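# Bridge a block over the blue disc with sticks

## Task

Get the block to rest above the blue disc painted on the table, with the block's centre over the disc. When finished, neither the block nor any of the three sticks may be in contact with the table, and every post must still be standing close to its starting spot. Use as many or as few arms as you like. The arrangement must hold up by itself, since anything that stays in place only because a robot holds it does not count. Finally open the grippers and pull the arms away.

## Robot and tools

Setup. Three identical i2rt Big YAM arms, named arm1, arm2 and arm3, are mounted on the table top. Each has six joints, a two-finger gripper and a wrist camera. In the shared scene frame (origin on the floor, +z up, metres), the feet are roughly at: arm1 (+0.62, 0.00, 0.72) facing 180 deg; arm2 (-0.31, +0.54, 0.72) facing -60 deg; arm3 (-0.31, -0.54, 0.72) facing +60 deg. Headings are measured counter-clockwise from +x. Each hand can reach about 1.0 m from its joint1 axis. Two fixed room cameras, cam_high and cam_low, also watch the table. The point called hand lies midway between the fingertips. Its z axis runs along the fingers, and the fingers close along its y axis.

execute_actions. The argument actions is a list that holds either one action or nothing. An action is an object keyed by arm name. Each arm entry contains a single key, joints, which maps joint names to absolute targets. These are not offsets from the current position. The names and units are: joint1_rad, joint2_rad, joint3_rad, joint4_rad, joint5_rad and joint6_rad in radians, plus gripper_m in metres. Every listed motion starts at the same moment, and each may finish at a different time. Allowed ranges, with the done tolerance in brackets:
- joint1_rad: -2.879 to 2.879 (0.045). This turns the whole arm about its foot. Positive is counter-clockwise seen from above. At 0 the arm reaches out along its facing direction.
- joint2_rad: 0 to 3.141 (0.14). This is the shoulder. At 0 the upper arm lies about level and points backward. Increasing it lifts the upper arm and brings it forward.
- joint3_rad: 0 to 3.019 (0.09). This is the elbow. At 0 the forearm is folded back onto the upper arm, and larger values open it.
- joint4_rad: -1.692 to 1.57 (0.055). This pitches the hand, and positive tips the fingers up.
- joint5_rad: -1.57 to 1.57 (0.03). This swings the hand sideways, and positive moves it to the arm's right.
- joint6_rad: -2.094 to 2.094 (0.035). This rolls the hand, and positive is clockwise when viewed from behind the hand.
- gripper_m: 0 to 0.093 (0.003). This is the gap between the fingertips. Each finger pad squeezes with about 50 to 62 N at most.
With joints 1 and 6 at 0 and the hand level and facing forward, the wrist camera sits on top of the hand looking toward the fingertips. Because each joint moves at its own speed, the hand can sweep a wide, curved path between postures.

The optional cameras argument picks which images come back. Valid names are arm1_cam_wrist, arm2_cam_wrist, arm3_cam_wrist, cam_high, cam_low and all. Leaving it out, passing null or passing ["all"] returns every camera, and [] returns none. The pictures line lists the cameras in the same order as the images. If a call contains an unknown key or an out-of-range value, the whole call is rejected and nothing moves. Sending an empty actions list just reads the current state and images. A joint or arm that an action leaves out may keep pushing toward an earlier target.

wait takes seconds (0 to 10). It sends no new command and returns the same state and images as an empty action. zoom_image takes camera and region [x0, y0, x1, y1] in that camera's pixels, measured from the top-left corner. The region can be at most 504x504, and the tool enlarges the camera's most recent full image. finished_scene takes scene (an integer, 1 or 2) and ends that scene for good. The result must still be holding at that point. Replying without any tool call ends everything.

Reading results. joint_positions gives the current angles. joint_status explains how each commanded motion ended:
- off_target: the joint stopped short of its target and may still be pushing.
- contact_stop or time_out: the joint now holds where it stopped. After a time_out, though, a joint may keep a nearby target and continue pushing, and on_its_own reports this.
- not_followed, with the line joint command not followed and a cause: a safety check against self-collision and arm-to-arm collision withheld that arm's joint targets. Its gripper target is still carried out. The arm may retry the withheld targets with later actions.
In on_its_own, held at means the target a joint is currently holding, not its actual position. To relieve a joint that keeps pushing, send it its reported position. A target very close to the current position may produce no movement. A joint under load can sag. Joint torques come in joint order and exclude the gripper. They carry offsets, scale errors and noise, and they are nonzero even with nothing touching.

Calibration. The camera intrinsics and T_world_to_cam (scene to camera) use OpenCV conventions. Room cameras may be off by a couple of degrees and several millimetres. Wrist camera poses are derived from the joint readings, so they carry extra error.

Cautions. The arms do not stop when they touch something and can press very hard. Two robots pressing on each other ends the run, and the collision check ignores fingers, gripper housings and wrist cameras, so keep the arms well apart. Do not knock objects off the work area. Avoid drops, slips, slams and hard shoves. Loose objects may occasionally be nudged by outside pushes. Holding a load heats the motors, and this continues while you think, because the robot keeps your last command during that time. A MOTOR HOT warning appears from 85 °C. At 100 °C an OVER-TEMPERATURE FAULT makes that arm go limp and drop what it holds, and its keys report limit_stop_at_motor_heat. Resend the targets once it has cooled. If one call reports a stop, any later calls in the same reply are skipped. Aim for short, efficient motions.

Each tool is called after ">>>" as name([rows], argument=value, ...), one row to a line, values as JSON.

## Session

>>> execute_actions(actions=[])

Scene clock: 0.00 s.
Joint torques (N m, as the arm reports them, + toward a larger angle): no reading
arm1.joint_positions: joint1_rad=+0.064 joint2_rad=+0.529 joint3_rad=+1.370 joint4_rad=-1.405 joint5_rad=-0.096 joint6_rad=+0.394 gripper_m=+0.094
arm1.joint_status: not commanded
arm1.hand: x=+0.4256 y=-0.0252 z=+1.3401 quat_wxyz=(-0.158, -0.869, +0.118, +0.453) (m; scene frame)
arm2.joint_positions: joint1_rad=-0.423 joint2_rad=+0.509 joint3_rad=+1.360 joint4_rad=-1.218 joint5_rad=-0.137 joint6_rad=+0.038 gripper_m=+0.094
arm2.joint_status: not commanded
arm2.hand: x=-0.2736 y=+0.3385 z=+1.3510 quat_wxyz=(-0.459, -0.544, -0.615, +0.338) (m; scene frame)
arm3.joint_positions: joint1_rad=-0.380 joint2_rad=+0.587 joint3_rad=+1.369 joint4_rad=-1.292 joint5_rad=+0.147 joint6_rad=-0.426 gripper_m=+0.095
arm3.joint_status: not commanded
arm3.hand: x=-0.1117 y=-0.4227 z=+1.2781 quat_wxyz=(-0.509, +0.406, -0.759, +0.006) (m; scene frame)
pictures: arm1_cam_wrist, arm2_cam_wrist, arm3_cam_wrist, cam_high, cam_low
Images, in order (width x height): arm1_cam_wrist 504x504, arm2_cam_wrist 504x504, arm3_cam_wrist 504x504, cam_high 896x504, cam_low 896x504.

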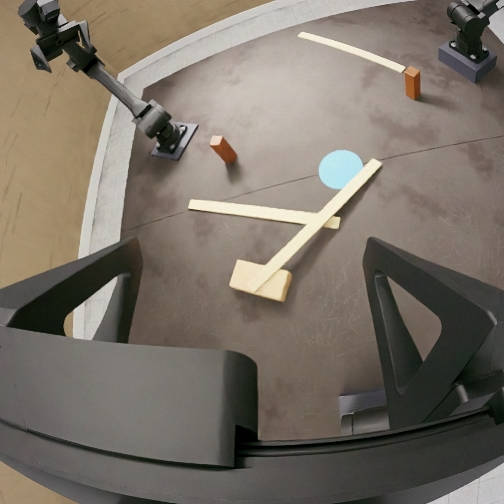

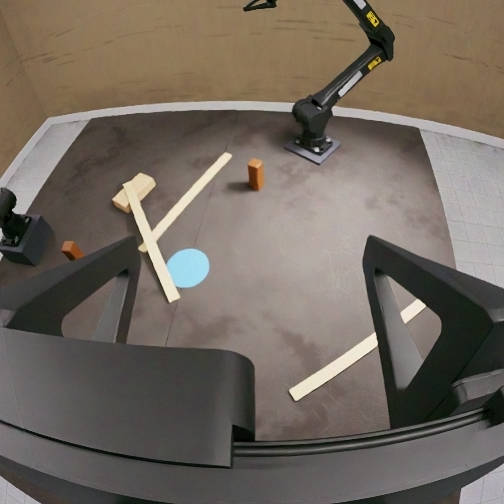

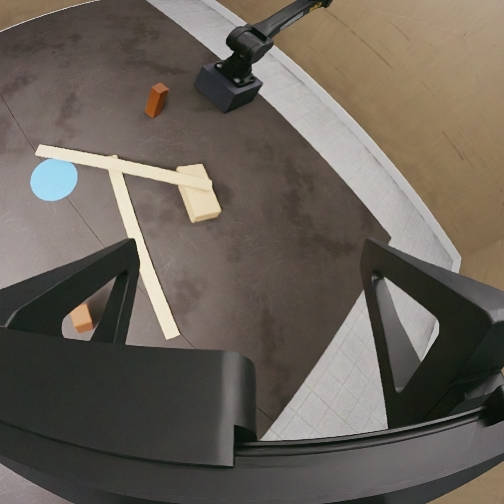

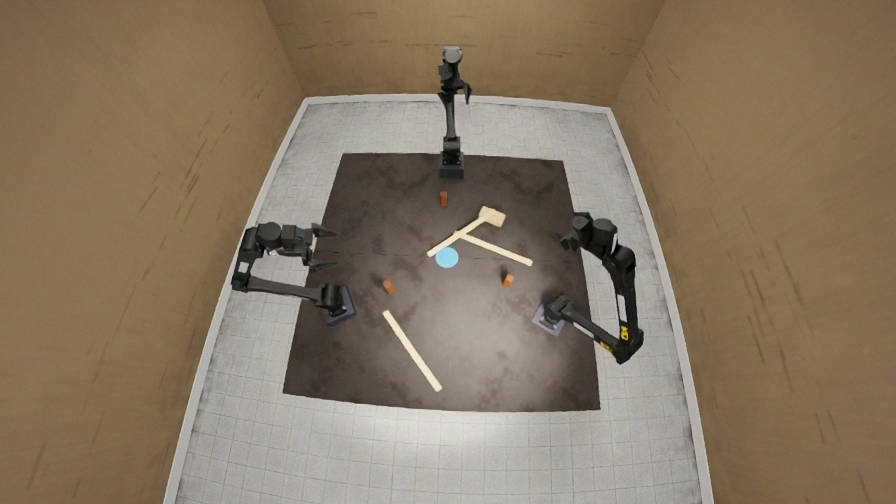

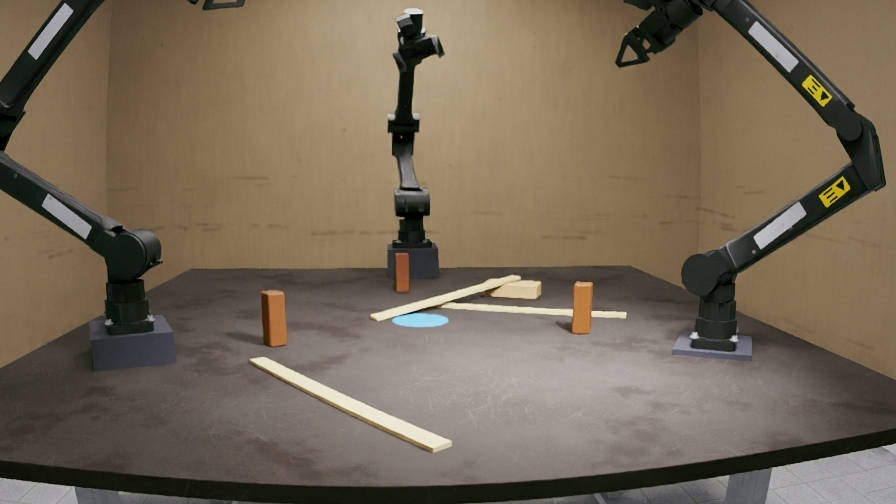

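>>> zoom_image(camera="cam_high", region=[320, 150, 620, 420])

>>> zoom_image(camera="cam_low", region=[220, 230, 660, 470])

Region (320, 150, 620, 420) of cam_high's 896x504 image, scaled by 1.680, with more detail than that image has; it fills the top 454 rows of this view, and the rest is white.

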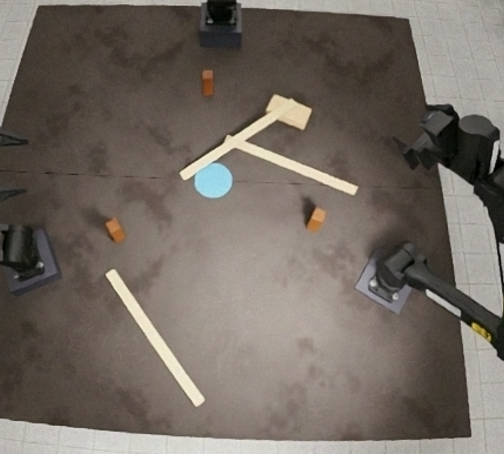

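Region (220, 230, 660, 470) of cam_low's 896x504 image, scaled by 1.145, with more detail than that image has; it fills the top 275 rows of this view, and the rest is white.

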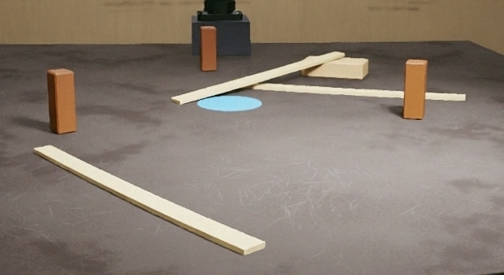

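>>> execute_actions([
  {"arm1":{"joints":{"joint1_rad":0.5,"joint2_rad":1.2,"joint3_rad":1.2,"joint4_rad":-1.57,"joint5_rad":0,"joint6_rad":0}},"arm2":{"joints":{"joint1_rad":-0.8,"joint2_rad":1.2,"joint3_rad":0.9,"joint4_rad":-1.27,"joint5_rad":0,"joint6_rad":0}},"arm3":{"joints":{"joint1_rad":-0.6,"joint2_rad":1.5,"joint3_rad":1.2,"joint4_rad":-1.27,"joint5_rad":0,"joint6_rad":0}}},
])

Scene clock: 69.83 s.
Joint torques (N m, as the arm reports them, + toward a larger angle): arm1=[ 0.76 -9.01  9.44 -0.17  0.02 -0.24] | arm2=[ 0.83 -8.17  8.21  0.36  0.01 -0.13] | arm3=[ -0.32 -13.7    9.     0.82  -0.13   0.07]
arm1.joint_positions: joint1_rad=+0.494 joint2_rad=+1.209 joint3_rad=+1.182 joint4_rad=-1.561 joint5_rad=+0.000 joint6_rad=+0.010 gripper_m=+0.094
arm1.joint_status: all done
arm1.hand: x=+0.3302 y=-0.1573 z=+1.0594 quat_wxyz=(-0.005, -0.969, -0.247, -0.012) (m; scene frame)
arm2.joint_positions: joint1_rad=-0.793 joint2_rad=+1.208 joint3_rad=+0.882 joint4_rad=-1.264 joint5_rad=-0.001 joint6_rad=+0.009 gripper_m=+0.094
arm2.joint_status: all done
arm2.hand: x=-0.4026 y=+0.2439 z=+0.9185 quat_wxyz=(+0.003, -0.809, -0.588, -0.006) (m; scene frame)
arm3.joint_positions: joint1_rad=-0.597 joint2_rad=+1.494 joint3_rad=+1.202 joint4_rad=-1.280 joint5_rad=+0.003 joint6_rad=-0.012 gripper_m=+0.095
arm3.joint_status: all done
arm3.hand: x=+0.0779 y=-0.3616 z=+0.8890 quat_wxyz=(+0.000, +0.218, -0.976, -0.001) (m; scene frame)
pictures: arm1_cam_wrist, arm2_cam_wrist, arm3_cam_wrist, cam_high, cam_low
camera_calibration (this result's frames):
arm1_cam_wrist: T_world_to_cam=[[-0.485635, 0.873999, -0.0168745, 0.315594], [0.687848, 0.393971, 0.609633, -0.807356], [0.539467, 0.284452, -0.792504, 0.825777], [0, 0, 0, 1]] pos_world=[0.263122, -0.192648, 1.15195]
arm2_cam_wrist: T_world_to_cam=[[-0.953114, 0.302604, -0.00198979, -0.452947], [0.240799, 0.762395, 0.600642, -0.641104], [0.183274, 0.572001, -0.799516, 0.793868], [0, 0, 0, 1]] pos_world=[-0.422829, 0.171745, 1.01888]
arm3_cam_wrist: T_world_to_cam=[[0.442307, -0.896718, 0.0161823, -0.374516], [-0.727431, -0.348135, 0.59131, -0.59112], [-0.524604, -0.273312, -0.806282, 0.786089], [0, 0, 0, 1]] pos_world=[0.148038, -0.326777, 0.989405]
Images, in order (width x height): arm1_cam_wrist 504x504, arm2_cam_wrist 504x504, arm3_cam_wrist 504x504, cam_high 896x504, cam_low 896x504.

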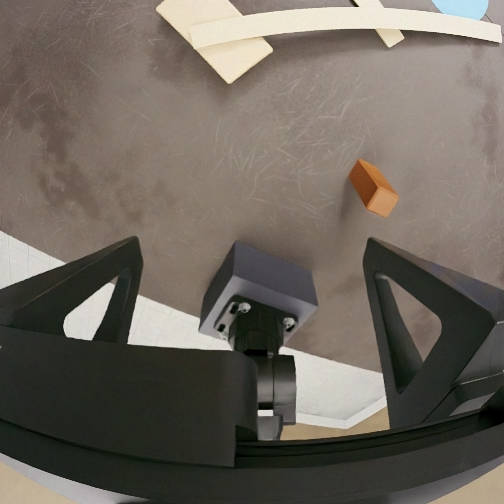

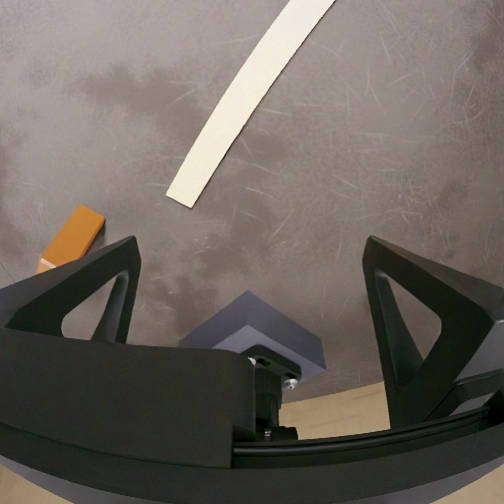

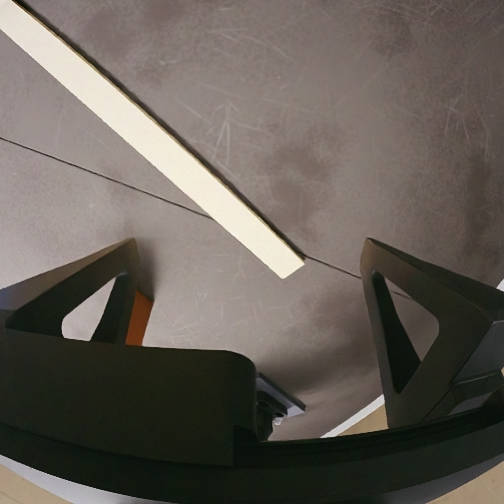

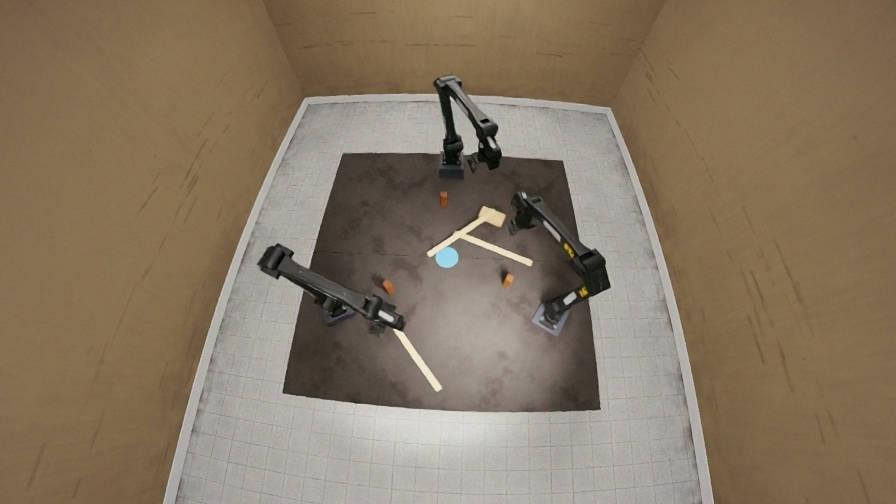

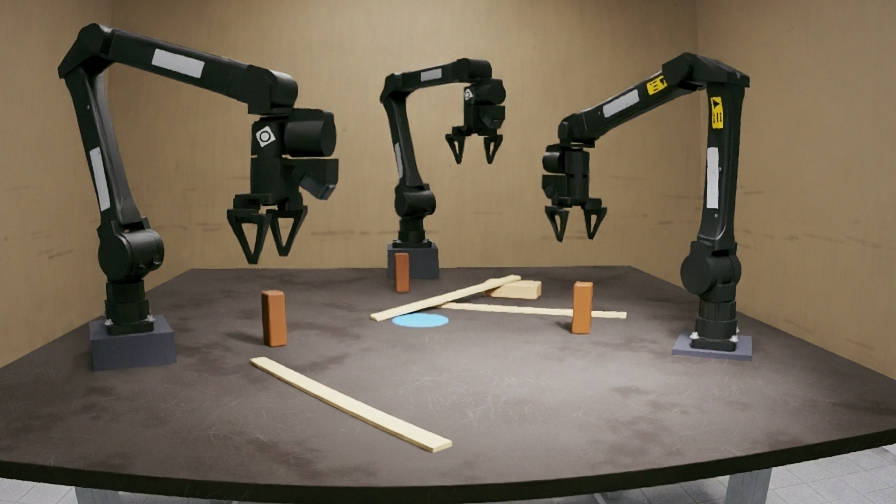

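>>> execute_actions([
  {"arm1":{"joints":{"joint4_rad":-0.8}},"arm2":{"joints":{"joint3_rad":1.4}},"arm3":{"joints":{"joint2_rad":1.0}}},
], cameras=["arm1_cam_wrist","arm2_cam_wrist","arm3_cam_wrist"])

Scene clock: 82.20 s.
Joint torques (N m, as the arm reports them, + toward a larger angle): arm1=[ 0.85 -9.87 10.55  2.34  0.02 -0.21] | arm2=[ 0.62 -8.38 11.55  1.3   0.01 -0.13] | arm3=[-0.32 -6.48 10.04  1.85 -0.13  0.06]
arm1.joint_positions: joint1_rad=+0.494 joint2_rad=+1.209 joint3_rad=+1.182 joint4_rad=-0.819 joint5_rad=+0.000 joint6_rad=+0.010 gripper_m=+0.094
arm1.joint_status: all done
arm1.hand: x=+0.1837 y=-0.2382 z=+1.1204 quat_wxyz=(-0.097, -0.907, -0.229, +0.339) (m; scene frame)
arm2.joint_positions: joint1_rad=-0.793 joint2_rad=+1.199 joint3_rad=+1.350 joint4_rad=-1.268 joint5_rad=-0.001 joint6_rad=+0.009 gripper_m=+0.094
arm2.joint_status: all done
arm2.hand: x=-0.4400 y=+0.1261 z=+1.1231 quat_wxyz=(-0.137, -0.788, -0.573, +0.182) (m; scene frame)
arm3.joint_positions: joint1_rad=-0.597 joint2_rad=+0.989 joint3_rad=+1.202 joint4_rad=-1.280 joint5_rad=+0.003 joint6_rad=-0.011 gripper_m=+0.095
arm3.joint_status: all done
arm3.hand: x=+0.0203 y=-0.3888 z=+1.0810 quat_wxyz=(-0.244, +0.210, -0.945, -0.053) (m; scene frame)
pictures: arm1_cam_wrist, arm2_cam_wrist, arm3_cam_wrist
camera_calibration (this result's frames):
arm1_cam_wrist: T_world_to_cam=[[-0.487882, 0.872732, -0.0176027, 0.317074], [0.870384, 0.484839, -0.0858024, 0.0554598], [-0.066348, -0.0571826, -0.996157, 1.23425], [0, 0, 0, 1]] pos_world=[0.188313, -0.233032, 1.23985]
arm2_cam_wrist: T_world_to_cam=[[-0.953257, 0.302143, -0.00322122, -0.451144], [0.29718, 0.939418, 0.170814, -0.179899], [0.0546365, 0.161873, -0.985298, 1.23545], [0, 0, 0, 1]] pos_world=[-0.444095, 0.105325, 1.24656]
arm3_cam_wrist: T_world_to_cam=[[0.429594, -0.902592, 0.0278771, -0.391229], [-0.897115, -0.423054, 0.127321, -0.280109], [-0.103125, -0.0797051, -0.99147, 1.17017], [0, 0, 0, 1]] pos_world=[0.0374537, -0.378353, 1.20676]
Images, in order (width x height): arm1_cam_wrist 504x504, arm2_cam_wrist 504x504, arm3_cam_wrist 504x504.

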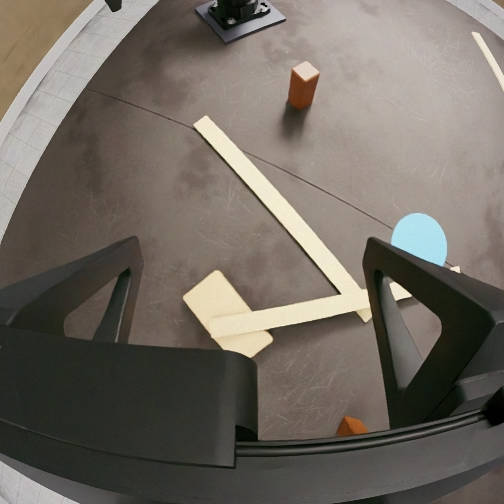

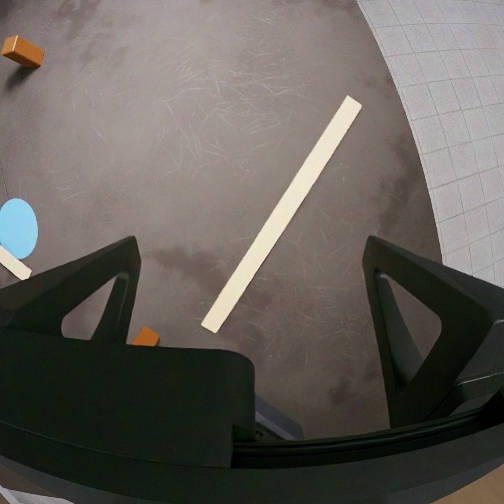

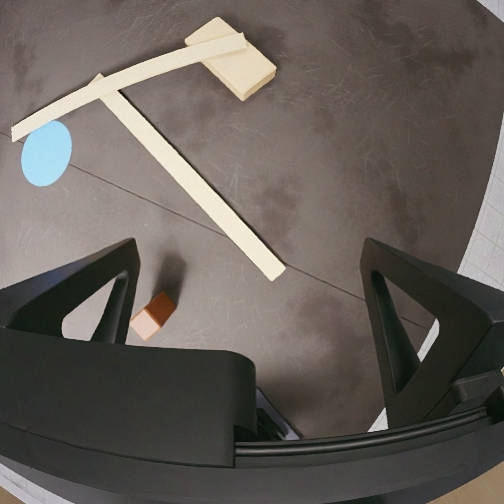

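>>> execute_actions([
  {"arm1":{"joints":{"joint1_rad":0.362,"joint2_rad":1.731,"joint3_rad":1.005,"joint4_rad":-0.844,"joint6_rad":1.279,"gripper_m":0.07}},"arm2":{"joints":{"joint1_rad":-0.738,"joint2_rad":1.449,"joint3_rad":0.68,"joint4_rad":-0.801,"joint6_rad":0.618,"gripper_m":0.07}},"arm3":{"joints":{"joint1_rad":-0.545,"joint2_rad":1.474,"joint3_rad":0.866,"joint4_rad":-0.963,"joint6_rad":-0.675,"gripper_m":0.07}}},
])

Scene clock: 197.47 s.
Joint torques (N m, as the arm reports them, + toward a larger angle): arm1=[  0.93 -13.34   7.39  -0.11   0.08   0.06] | arm2=[  2.04 -10.32   5.26   1.06   0.05   0.08] | arm3=[  0.33 -13.37   8.57   0.89  -0.15  -0.18]
arm1.joint_positions: joint1_rad=+0.358 joint2_rad=+1.749 joint3_rad=+0.985 joint4_rad=-0.838 joint5_rad=+0.000 joint6_rad=+1.269 gripper_m=+0.070
arm1.joint_status: all done
arm1.hand: x=+0.2255 y=-0.1546 z=+0.7870 quat_wxyz=(+0.009, -0.901, +0.432, -0.017) (m; scene frame)
arm2.joint_positions: joint1_rad=-0.745 joint2_rad=+1.463 joint3_rad=+0.681 joint4_rad=-0.812 joint5_rad=-0.001 joint6_rad=+0.609 gripper_m=+0.070
arm2.joint_status: all done
arm2.hand: x=-0.3901 y=+0.2336 z=+0.7770 quat_wxyz=(+0.007, -0.939, -0.345, -0.006) (m; scene frame)
arm3.joint_positions: joint1_rad=-0.547 joint2_rad=+1.486 joint3_rad=+0.854 joint4_rad=-0.976 joint5_rad=+0.001 joint6_rad=-0.664 gripper_m=+0.070
arm3.joint_status: all done
arm3.hand: x=+0.0070 y=-0.3739 z=+0.7738 quat_wxyz=(+0.018, +0.540, -0.841, -0.003) (m; scene frame)
pictures: arm1_cam_wrist, arm2_cam_wrist, arm3_cam_wrist, cam_high, cam_low
camera_calibration (this result's frames):
arm1_cam_wrist: T_world_to_cam=[[0.774565, 0.631863, 0.028245, -0.0993577], [0.486172, -0.623347, 0.612433, -0.684282], [0.40458, -0.460637, -0.790018, 0.578914], [0, 0, 0, 1]] pos_world=[0.175421, -0.0970955, 0.879235]
arm2_cam_wrist: T_world_to_cam=[[-0.652338, 0.757874, 0.00904, -0.435824], [0.608277, 0.516383, 0.602783, -0.352137], [0.452165, 0.398717, -0.797854, 0.828467], [0, 0, 0, 1]] pos_world=[-0.444711, 0.181814, 0.877198]
arm3_cam_wrist: T_world_to_cam=[[0.916633, -0.399665, -0.00723958, -0.151677], [-0.311854, -0.726333, 0.612525, -0.739616], [-0.250063, -0.559203, -0.790418, 0.531535], [0, 0, 0, 1]] pos_world=[0.0412977, -0.300592, 0.87207]
Images, in order (width x height): arm1_cam_wrist 504x504, arm2_cam_wrist 504x504, arm3_cam_wrist 504x504, cam_high 896x504, cam_low 896x504.

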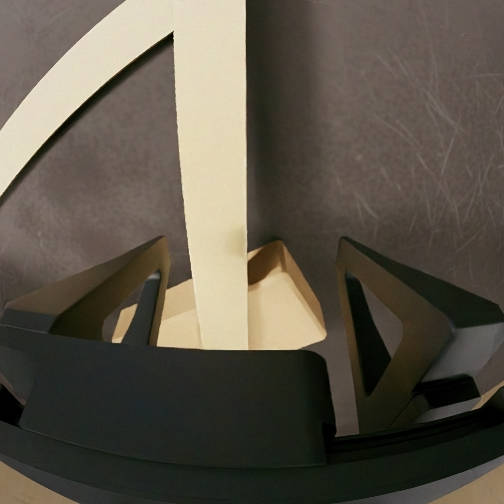

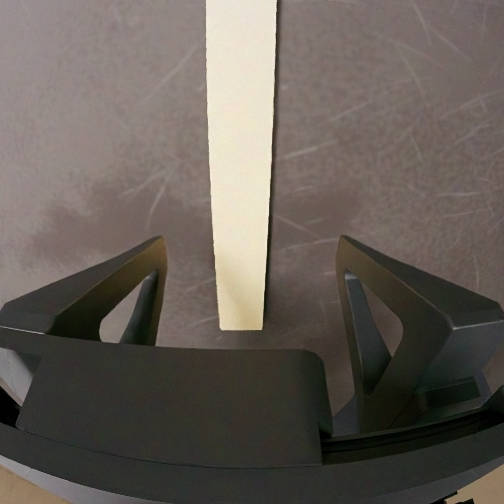

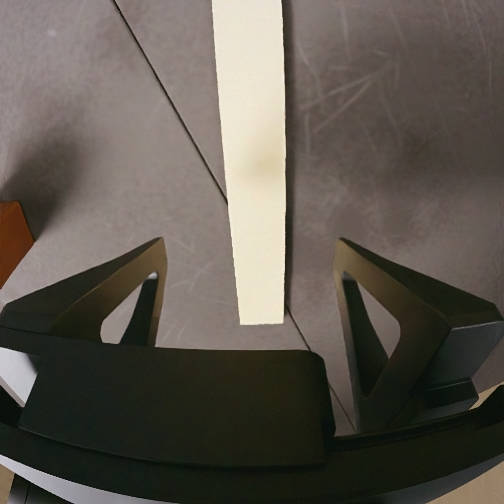

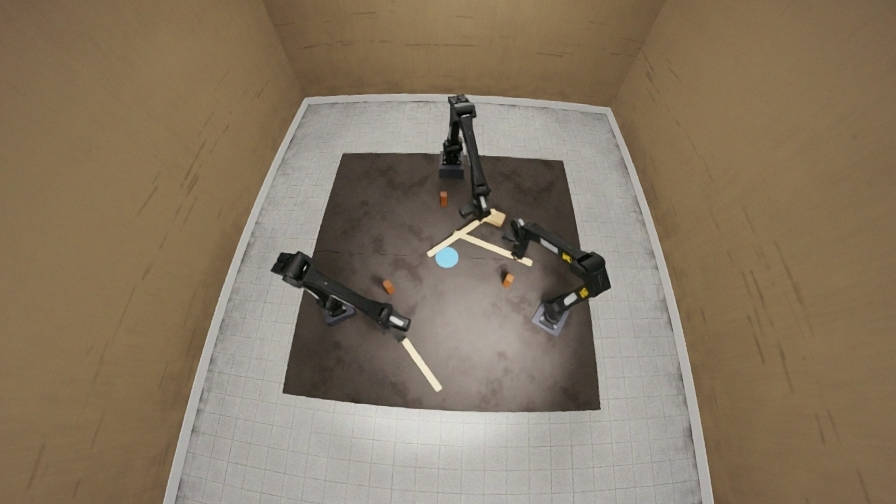

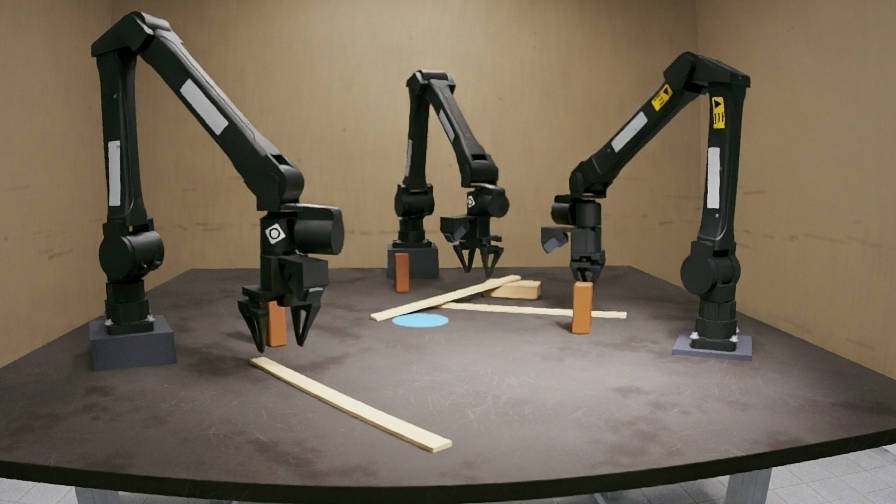

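>>> execute_actions([
  {"arm1":{"joints":{"joint1_rad":0.326,"joint2_rad":1.84,"joint3_rad":1.015,"joint4_rad":-0.705,"joint6_rad":1.23}},"arm2":{"joints":{"joint2_rad":1.577,"joint3_rad":0.645,"joint4_rad":-0.607}},"arm3":{"joints":{"joint2_rad":1.563,"joint3_rad":0.82,"joint4_rad":-0.79,"joint6_rad":-0.72}}},
], cameras=["arm1_cam_wrist","arm2_cam_wrist","arm3_cam_wrist","cam_low"])

Scene clock: 216.70 s.
Joint torques (N m, as the arm reports them, + toward a larger angle): arm1=[ -0.3  -13.64   7.58   0.72   0.09  -0.2 ] | arm2=[  1.99 -10.54   4.32   1.17   0.06   0.06] | arm3=[  0.28 -12.35   6.58   1.12  -0.16  -0.16]
arm1.joint_positions: joint1_rad=+0.336 joint2_rad=+1.844 joint3_rad=+0.985 joint4_rad=-0.716 joint5_rad=+0.000 joint6_rad=+1.240 gripper_m=+0.070
arm1.joint_status: all done
arm1.hand: x=+0.2095 y=-0.1512 z=+0.7475 quat_wxyz=(-0.001, -0.903, +0.430, -0.008) (m; scene frame)
arm2.joint_positions: joint1_rad=-0.745 joint2_rad=+1.586 joint3_rad=+0.647 joint4_rad=-0.619 joint5_rad=-0.001 joint6_rad=+0.610 gripper_m=+0.070
arm2.joint_status: all done
arm2.hand: x=-0.3928 y=+0.2231 z=+0.7321 quat_wxyz=(-0.009, -0.939, -0.345, +0.005) (m; scene frame)
arm3.joint_positions: joint1_rad=-0.547 joint2_rad=+1.555 joint3_rad=+0.828 joint4_rad=-0.805 joint5_rad=+0.001 joint6_rad=-0.708 gripper_m=+0.070
arm3.joint_status: all done
arm3.hand: x=+0.0265 y=-0.3636 z=+0.7423 quat_wxyz=(-0.020, +0.559, -0.829, +0.001) (m; scene frame)
pictures: arm1_cam_wrist, arm2_cam_wrist, arm3_cam_wrist, cam_low
camera_calibration (this result's frames):
arm1_cam_wrist: T_world_to_cam=[[0.770835, 0.637031, 0.00231678, -0.0670839], [0.50555, -0.613942, 0.606213, -0.648239], [0.387599, -0.466119, -0.795299, 0.562422], [0, 0, 0, 1]] pos_world=[0.161434, -0.0930912, 0.84042]
arm2_cam_wrist: T_world_to_cam=[[-0.652026, 0.758103, -0.011945, -0.413756], [0.614065, 0.537252, 0.578173, -0.302293], [0.444732, 0.369649, -0.815827, 0.814746], [0, 0, 0, 1]] pos_world=[-0.446495, 0.174908, 0.834527]
arm3_cam_wrist: T_world_to_cam=[[0.93227, -0.359287, 0.0422565, -0.188174], [-0.318879, -0.760969, 0.565015, -0.683905], [-0.170846, -0.540221, -0.823998, 0.546962], [0, 0, 0, 1]] pos_world=[0.0507922, -0.292559, 0.845063]
Images, in order (width x height): arm1_cam_wrist 504x504, arm2_cam_wrist 504x504, arm3_cam_wrist 504x504, cam_low 896x504.

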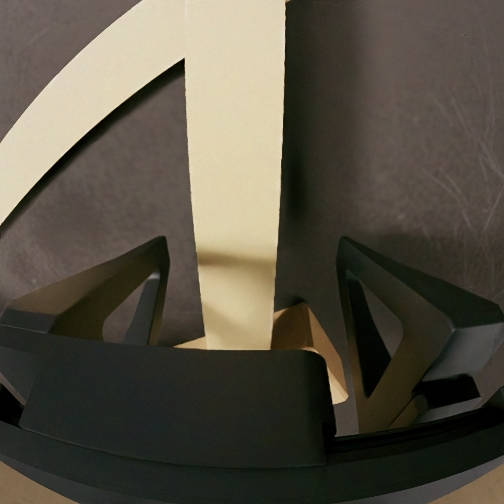

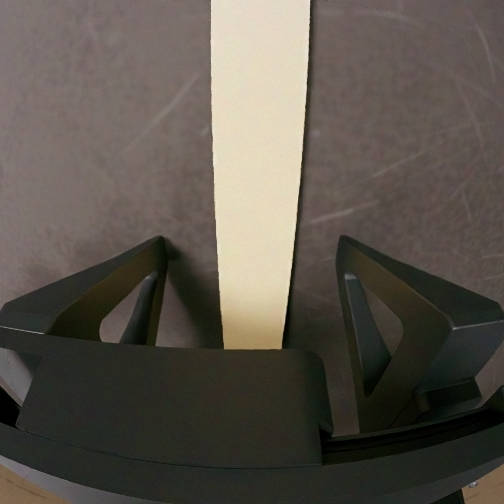

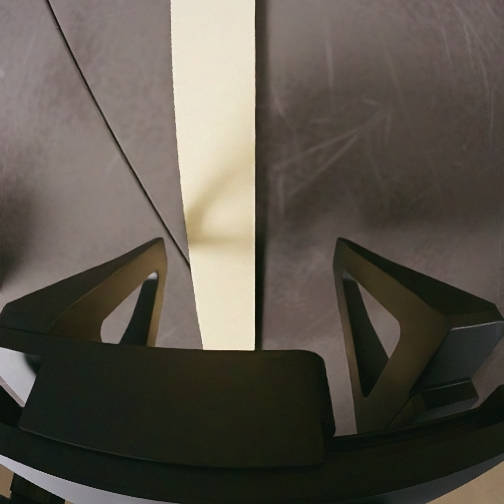

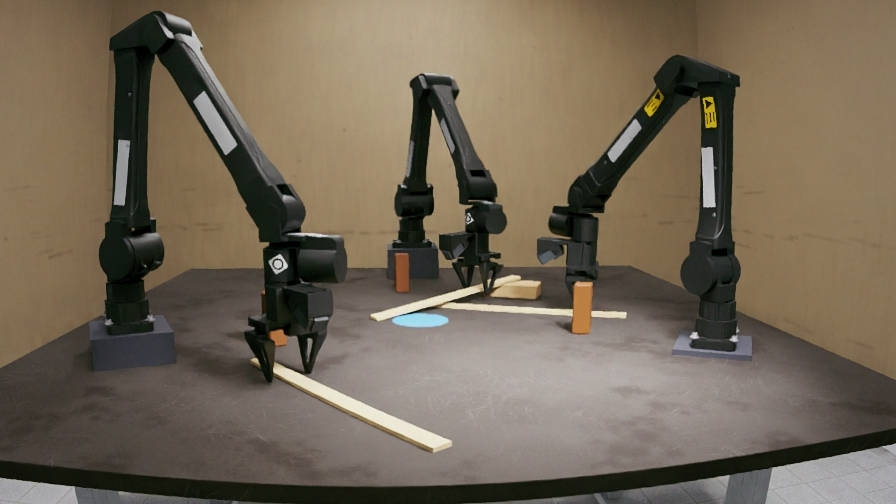

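>>> execute_actions([
  {"arm1":{"joints":{"joint2_rad":1.862,"joint4_rad":-0.675}},"arm2":{"joints":{"joint2_rad":1.607}},"arm3":{"joints":{"joint2_rad":1.592,"joint3_rad":0.797}}},
], cameras=["arm1_cam_wrist","arm2_cam_wrist","arm3_cam_wrist","cam_low"])

Scene clock: 228.27 s.
Joint torques (N m, as the arm reports them, + toward a larger angle): arm1=[ -0.29 -12.2    7.66   0.78   0.09  -0.22] | arm2=[ 1.98 -8.24  4.32  1.13  0.05  0.05] | arm3=[  0.18 -11.82   6.16   0.92  -0.15  -0.16]
arm1.joint_positions: joint1_rad=+0.336 joint2_rad=+1.846 joint3_rad=+0.985 joint4_rad=-0.687 joint5_rad=+0.000 joint6_rad=+1.240 gripper_m=+0.070
arm1.joint_status: all done
arm1.hand: x=+0.2031 y=-0.1536 z=+0.7468 quat_wxyz=(-0.011, -0.903, +0.430, +0.001) (m; scene frame)
arm2.joint_positions: joint1_rad=-0.745 joint2_rad=+1.587 joint3_rad=+0.647 joint4_rad=-0.619 joint5_rad=-0.001 joint6_rad=+0.611 gripper_m=+0.070
arm2.joint_status: all done
arm2.hand: x=-0.3928 y=+0.2233 z=+0.7317 quat_wxyz=(-0.008, -0.939, -0.344, +0.004) (m; scene frame)
arm3.joint_positions: joint1_rad=-0.547 joint2_rad=+1.575 joint3_rad=+0.805 joint4_rad=-0.803 joint5_rad=+0.001 joint6_rad=-0.709 gripper_m=+0.070
arm3.joint_status: all done
arm3.hand: x=+0.0146 y=-0.3697 z=+0.7288 quat_wxyz=(+0.000, +0.559, -0.829, -0.001) (m; scene frame)
pictures: arm1_cam_wrist, arm2_cam_wrist, arm3_cam_wrist, cam_low
camera_calibration (this result's frames):
arm1_cam_wrist: T_world_to_cam=[[0.770801, 0.636639, -0.0235865, -0.0413206], [0.520852, -0.608431, 0.59877, -0.642678], [0.366849, -0.473818, -0.800574, 0.570164], [0, 0, 0, 1]] pos_world=[0.157426, -0.0945651, 0.8403]
arm2_cam_wrist: T_world_to_cam=[[-0.650866, 0.759108, -0.0113167, -0.414102], [0.614697, 0.535678, 0.578961, -0.302205], [0.445557, 0.36987, -0.815276, 0.81424], [0, 0, 0, 1]] pos_world=[-0.44655, 0.17507, 0.834109]
arm3_cam_wrist: T_world_to_cam=[[0.933505, -0.358232, 0.0154255, -0.158778], [-0.297717, -0.750401, 0.590138, -0.699428], [-0.199831, -0.555489, -0.807155, 0.513036], [0, 0, 0, 1]] pos_world=[0.0425085, -0.296745, 0.829308]
Images, in order (width x height): arm1_cam_wrist 504x504, arm2_cam_wrist 504x504, arm3_cam_wrist 504x504, cam_low 896x504.

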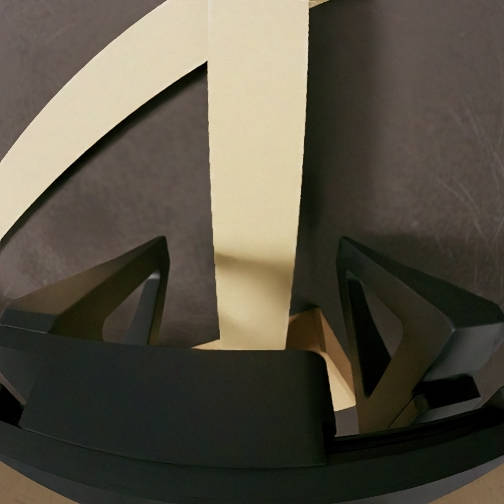

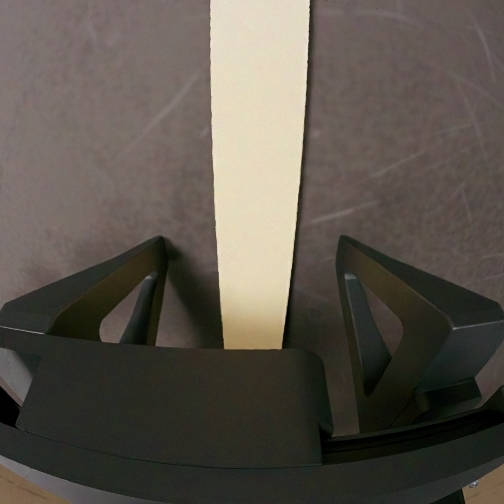

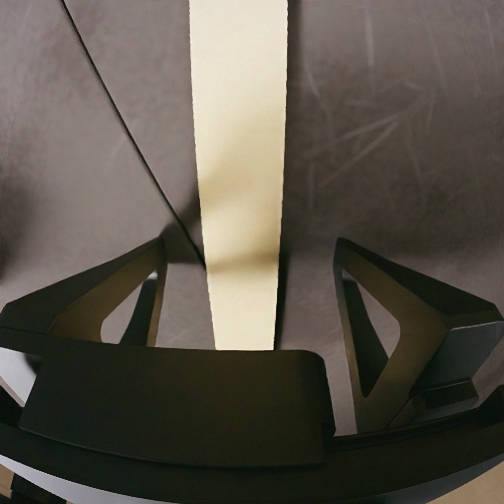

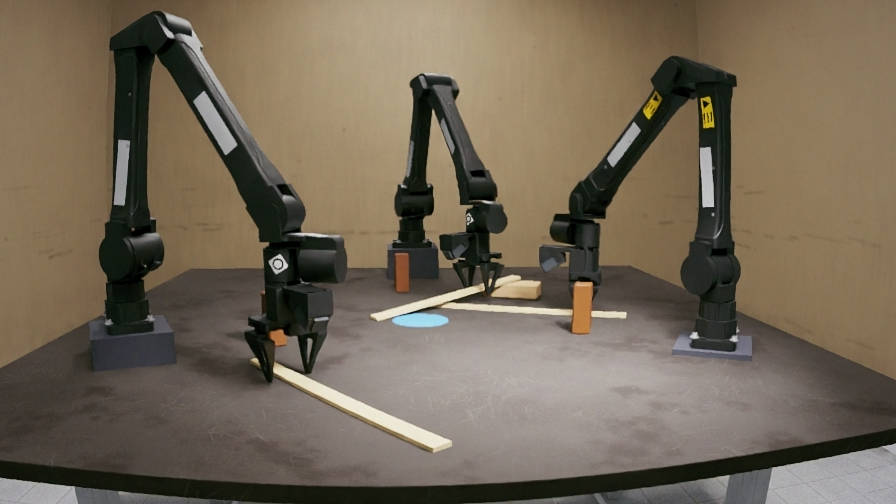

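>>> zoom_image(camera="cam_low", region=[220, 310, 360, 400])

>>> zoom_image(camera="cam_low", region=[430, 250, 640, 340])

Region (220, 310, 360, 400) of cam_low's 896x504 image, scaled by 3.600, with more detail than that image has; it fills the top 324 rows of this view, and the rest is white.

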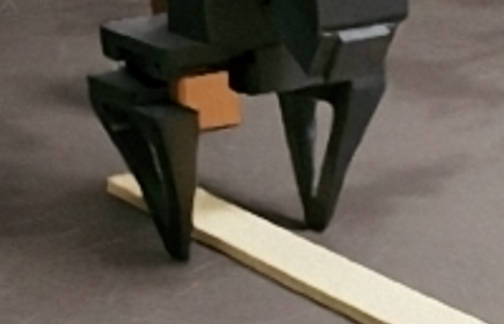

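Region (430, 250, 640, 340) of cam_low's 896x504 image, scaled by 2.400, with more detail than that image has; it fills the top 216 rows of this view, and the rest is white.

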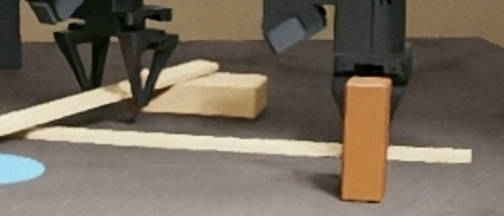

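Push down a bit more to find the table, gently.

>>> execute_actions([
  {"arm1":{"joints":{"joint2_rad":1.88}},"arm2":{"joints":{"joint2_rad":1.632}},"arm3":{"joints":{"joint2_rad":1.61}}},
], cameras=["cam_low"])

Scene clock: 239.20 s.
Joint torques (N m, as the arm reports them, + toward a larger angle): arm1=[ -0.23 -13.09   7.58   0.82   0.1   -0.21] | arm2=[ 2.15 -6.26  4.36  1.14  0.02  0.  ] | arm3=[  0.25 -10.32   6.18   0.95  -0.14  -0.17]
arm1.joint_positions: joint1_rad=+0.336 joint2_rad=+1.869 joint3_rad=+0.985 joint4_rad=-0.687 joint5_rad=+0.000 joint6_rad=+1.240 gripper_m=+0.070
arm1.joint_status: all done
arm1.hand: x=+0.2074 y=-0.1521 z=+0.7370 quat_wxyz=(-0.003, -0.903, +0.430, -0.007) (m; scene frame)
arm2.joint_positions: joint1_rad=-0.745 joint2_rad=+1.589 joint3_rad=+0.647 joint4_rad=-0.619 joint5_rad=+0.000 joint6_rad=+0.615 gripper_m=+0.070
arm2.joint_status: all done
arm2.hand: x=-0.3928 y=+0.2236 z=+0.7313 quat_wxyz=(-0.007, -0.940, -0.342, +0.004) (m; scene frame)
arm3.joint_positions: joint1_rad=-0.547 joint2_rad=+1.577 joint3_rad=+0.805 joint4_rad=-0.803 joint5_rad=+0.001 joint6_rad=-0.709 gripper_m=+0.070
arm3.joint_status: all done
arm3.hand: x=+0.0143 y=-0.3699 z=+0.7280 quat_wxyz=(+0.001, +0.559, -0.829, -0.002) (m; scene frame)
pictures: cam_low
Images, in order (width x height): cam_low 896x504.

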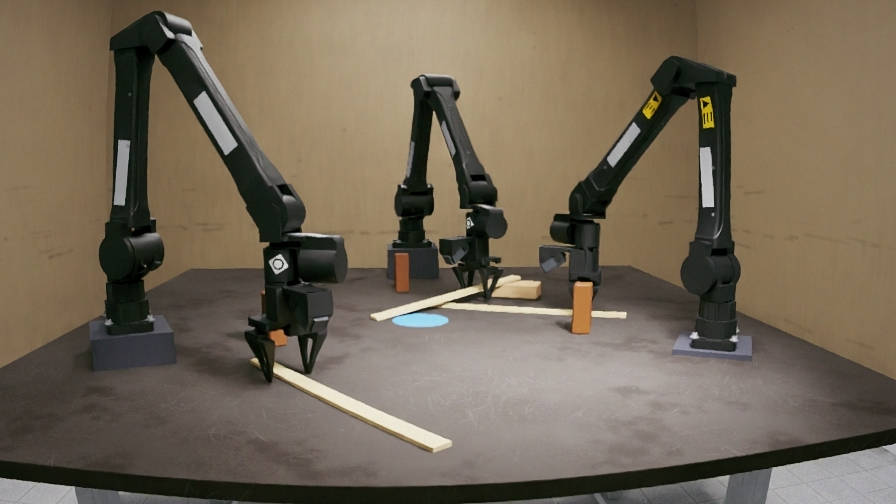

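Table contact is at reported z≈0.73. Ease and close.

>>> execute_actions([
  {"arm1":{"joints":{"gripper_m":0.02}},"arm2":{"joints":{"joint2_rad":1.585,"gripper_m":0.02}},"arm3":{"joints":{"joint2_rad":1.575,"gripper_m":0.02}}},
], cameras=["arm1_cam_wrist","arm2_cam_wrist","arm3_cam_wrist","cam_low"])

Scene clock: 245.63 s.
Joint torques (N m, as the arm reports them, + toward a larger angle): arm1=[ -0.19 -12.46   7.38   0.77   0.09  -0.2 ] | arm2=[  2.06 -10.02   4.32   1.15  -0.11  -0.01] | arm3=[  0.26 -13.21   6.14   0.89   0.    -0.16]
arm1.joint_positions: joint1_rad=+0.336 joint2_rad=+1.869 joint3_rad=+0.985 joint4_rad=-0.686 joint5_rad=+0.000 joint6_rad=+1.239 gripper_m=+0.027
arm1.joint_status: gripper_m off_target (ended at +0.027, target +0.020)
arm1.hand: x=+0.2073 y=-0.1522 z=+0.7370 quat_wxyz=(-0.003, -0.903, +0.429, -0.007) (m; scene frame)
arm2.joint_positions: joint1_rad=-0.745 joint2_rad=+1.587 joint3_rad=+0.647 joint4_rad=-0.618 joint5_rad=+0.004 joint6_rad=+0.616 gripper_m=+0.027
arm2.joint_status: gripper_m off_target (ended at +0.027, target +0.020); the others done
arm2.hand: x=-0.3935 y=+0.2235 z=+0.7316 quat_wxyz=(-0.007, -0.940, -0.342, +0.006) (m; scene frame)
arm3.joint_positions: joint1_rad=-0.547 joint2_rad=+1.577 joint3_rad=+0.805 joint4_rad=-0.803 joint5_rad=-0.003 joint6_rad=-0.710 gripper_m=+0.027
arm3.joint_status: gripper_m off_target (ended at +0.027, target +0.020); the others done
arm3.hand: x=+0.0141 y=-0.3692 z=+0.7280 quat_wxyz=(+0.001, +0.559, -0.829, -0.004) (m; scene frame)
pictures: arm1_cam_wrist, arm2_cam_wrist, arm3_cam_wrist, cam_low
camera_calibration (this result's frames):
arm1_cam_wrist: T_world_to_cam=[[0.770389, 0.63757, -0.00201182, -0.0614059], [0.508586, -0.612626, 0.605004, -0.640876], [0.3845, -0.467112, -0.79622, 0.555615], [0, 0, 0, 1]] pos_world=[0.159613, -0.0939325, 0.83]
arm2_cam_wrist: T_world_to_cam=[[-0.647362, 0.762144, -0.00762605, -0.416735], [0.619697, 0.53214, 0.57689, -0.297487], [0.443732, 0.368731, -0.816786, 0.815066], [0, 0, 0, 1]] pos_world=[-0.447097, 0.175377, 0.834173]
arm3_cam_wrist: T_world_to_cam=[[0.933963, -0.357199, 0.0110259, -0.154506], [-0.294723, -0.752424, 0.589065, -0.698719], [-0.202117, -0.553414, -0.808011, 0.514025], [0, 0, 0, 1]] pos_world=[0.0422683, -0.296453, 0.828632]
Images, in order (width x height): arm1_cam_wrist 504x504, arm2_cam_wrist 504x504, arm3_cam_wrist 504x504, cam_low 896x504.

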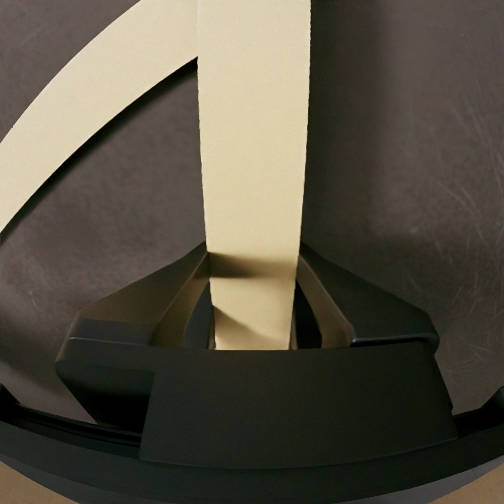

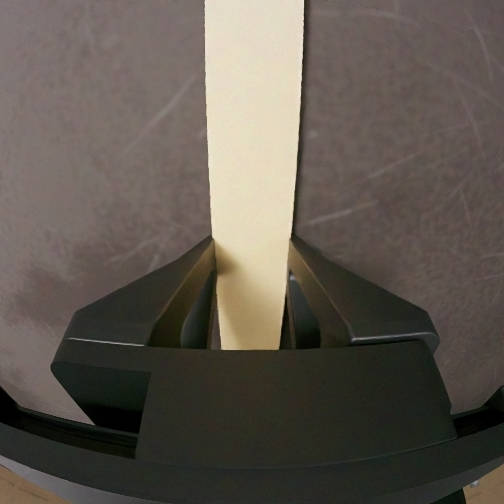

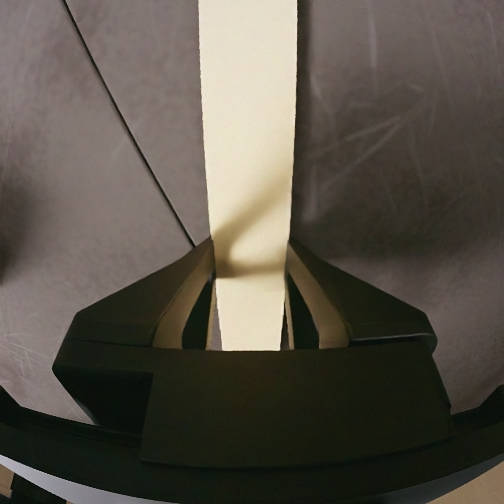

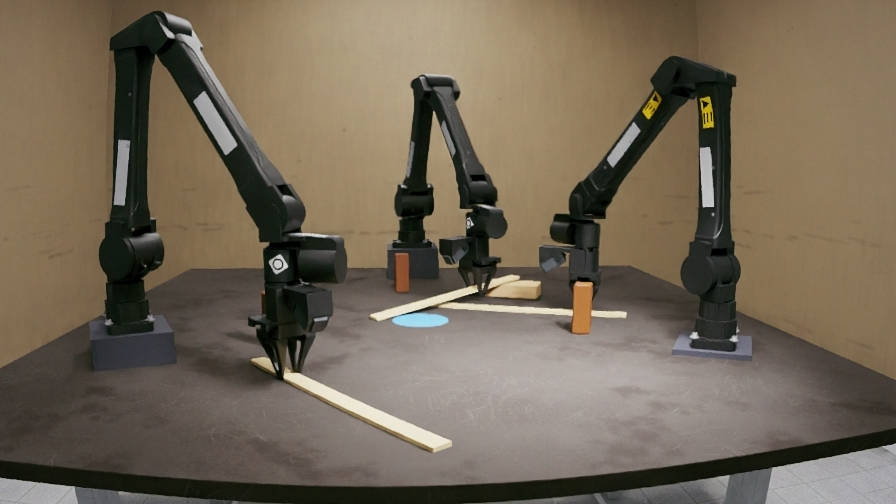

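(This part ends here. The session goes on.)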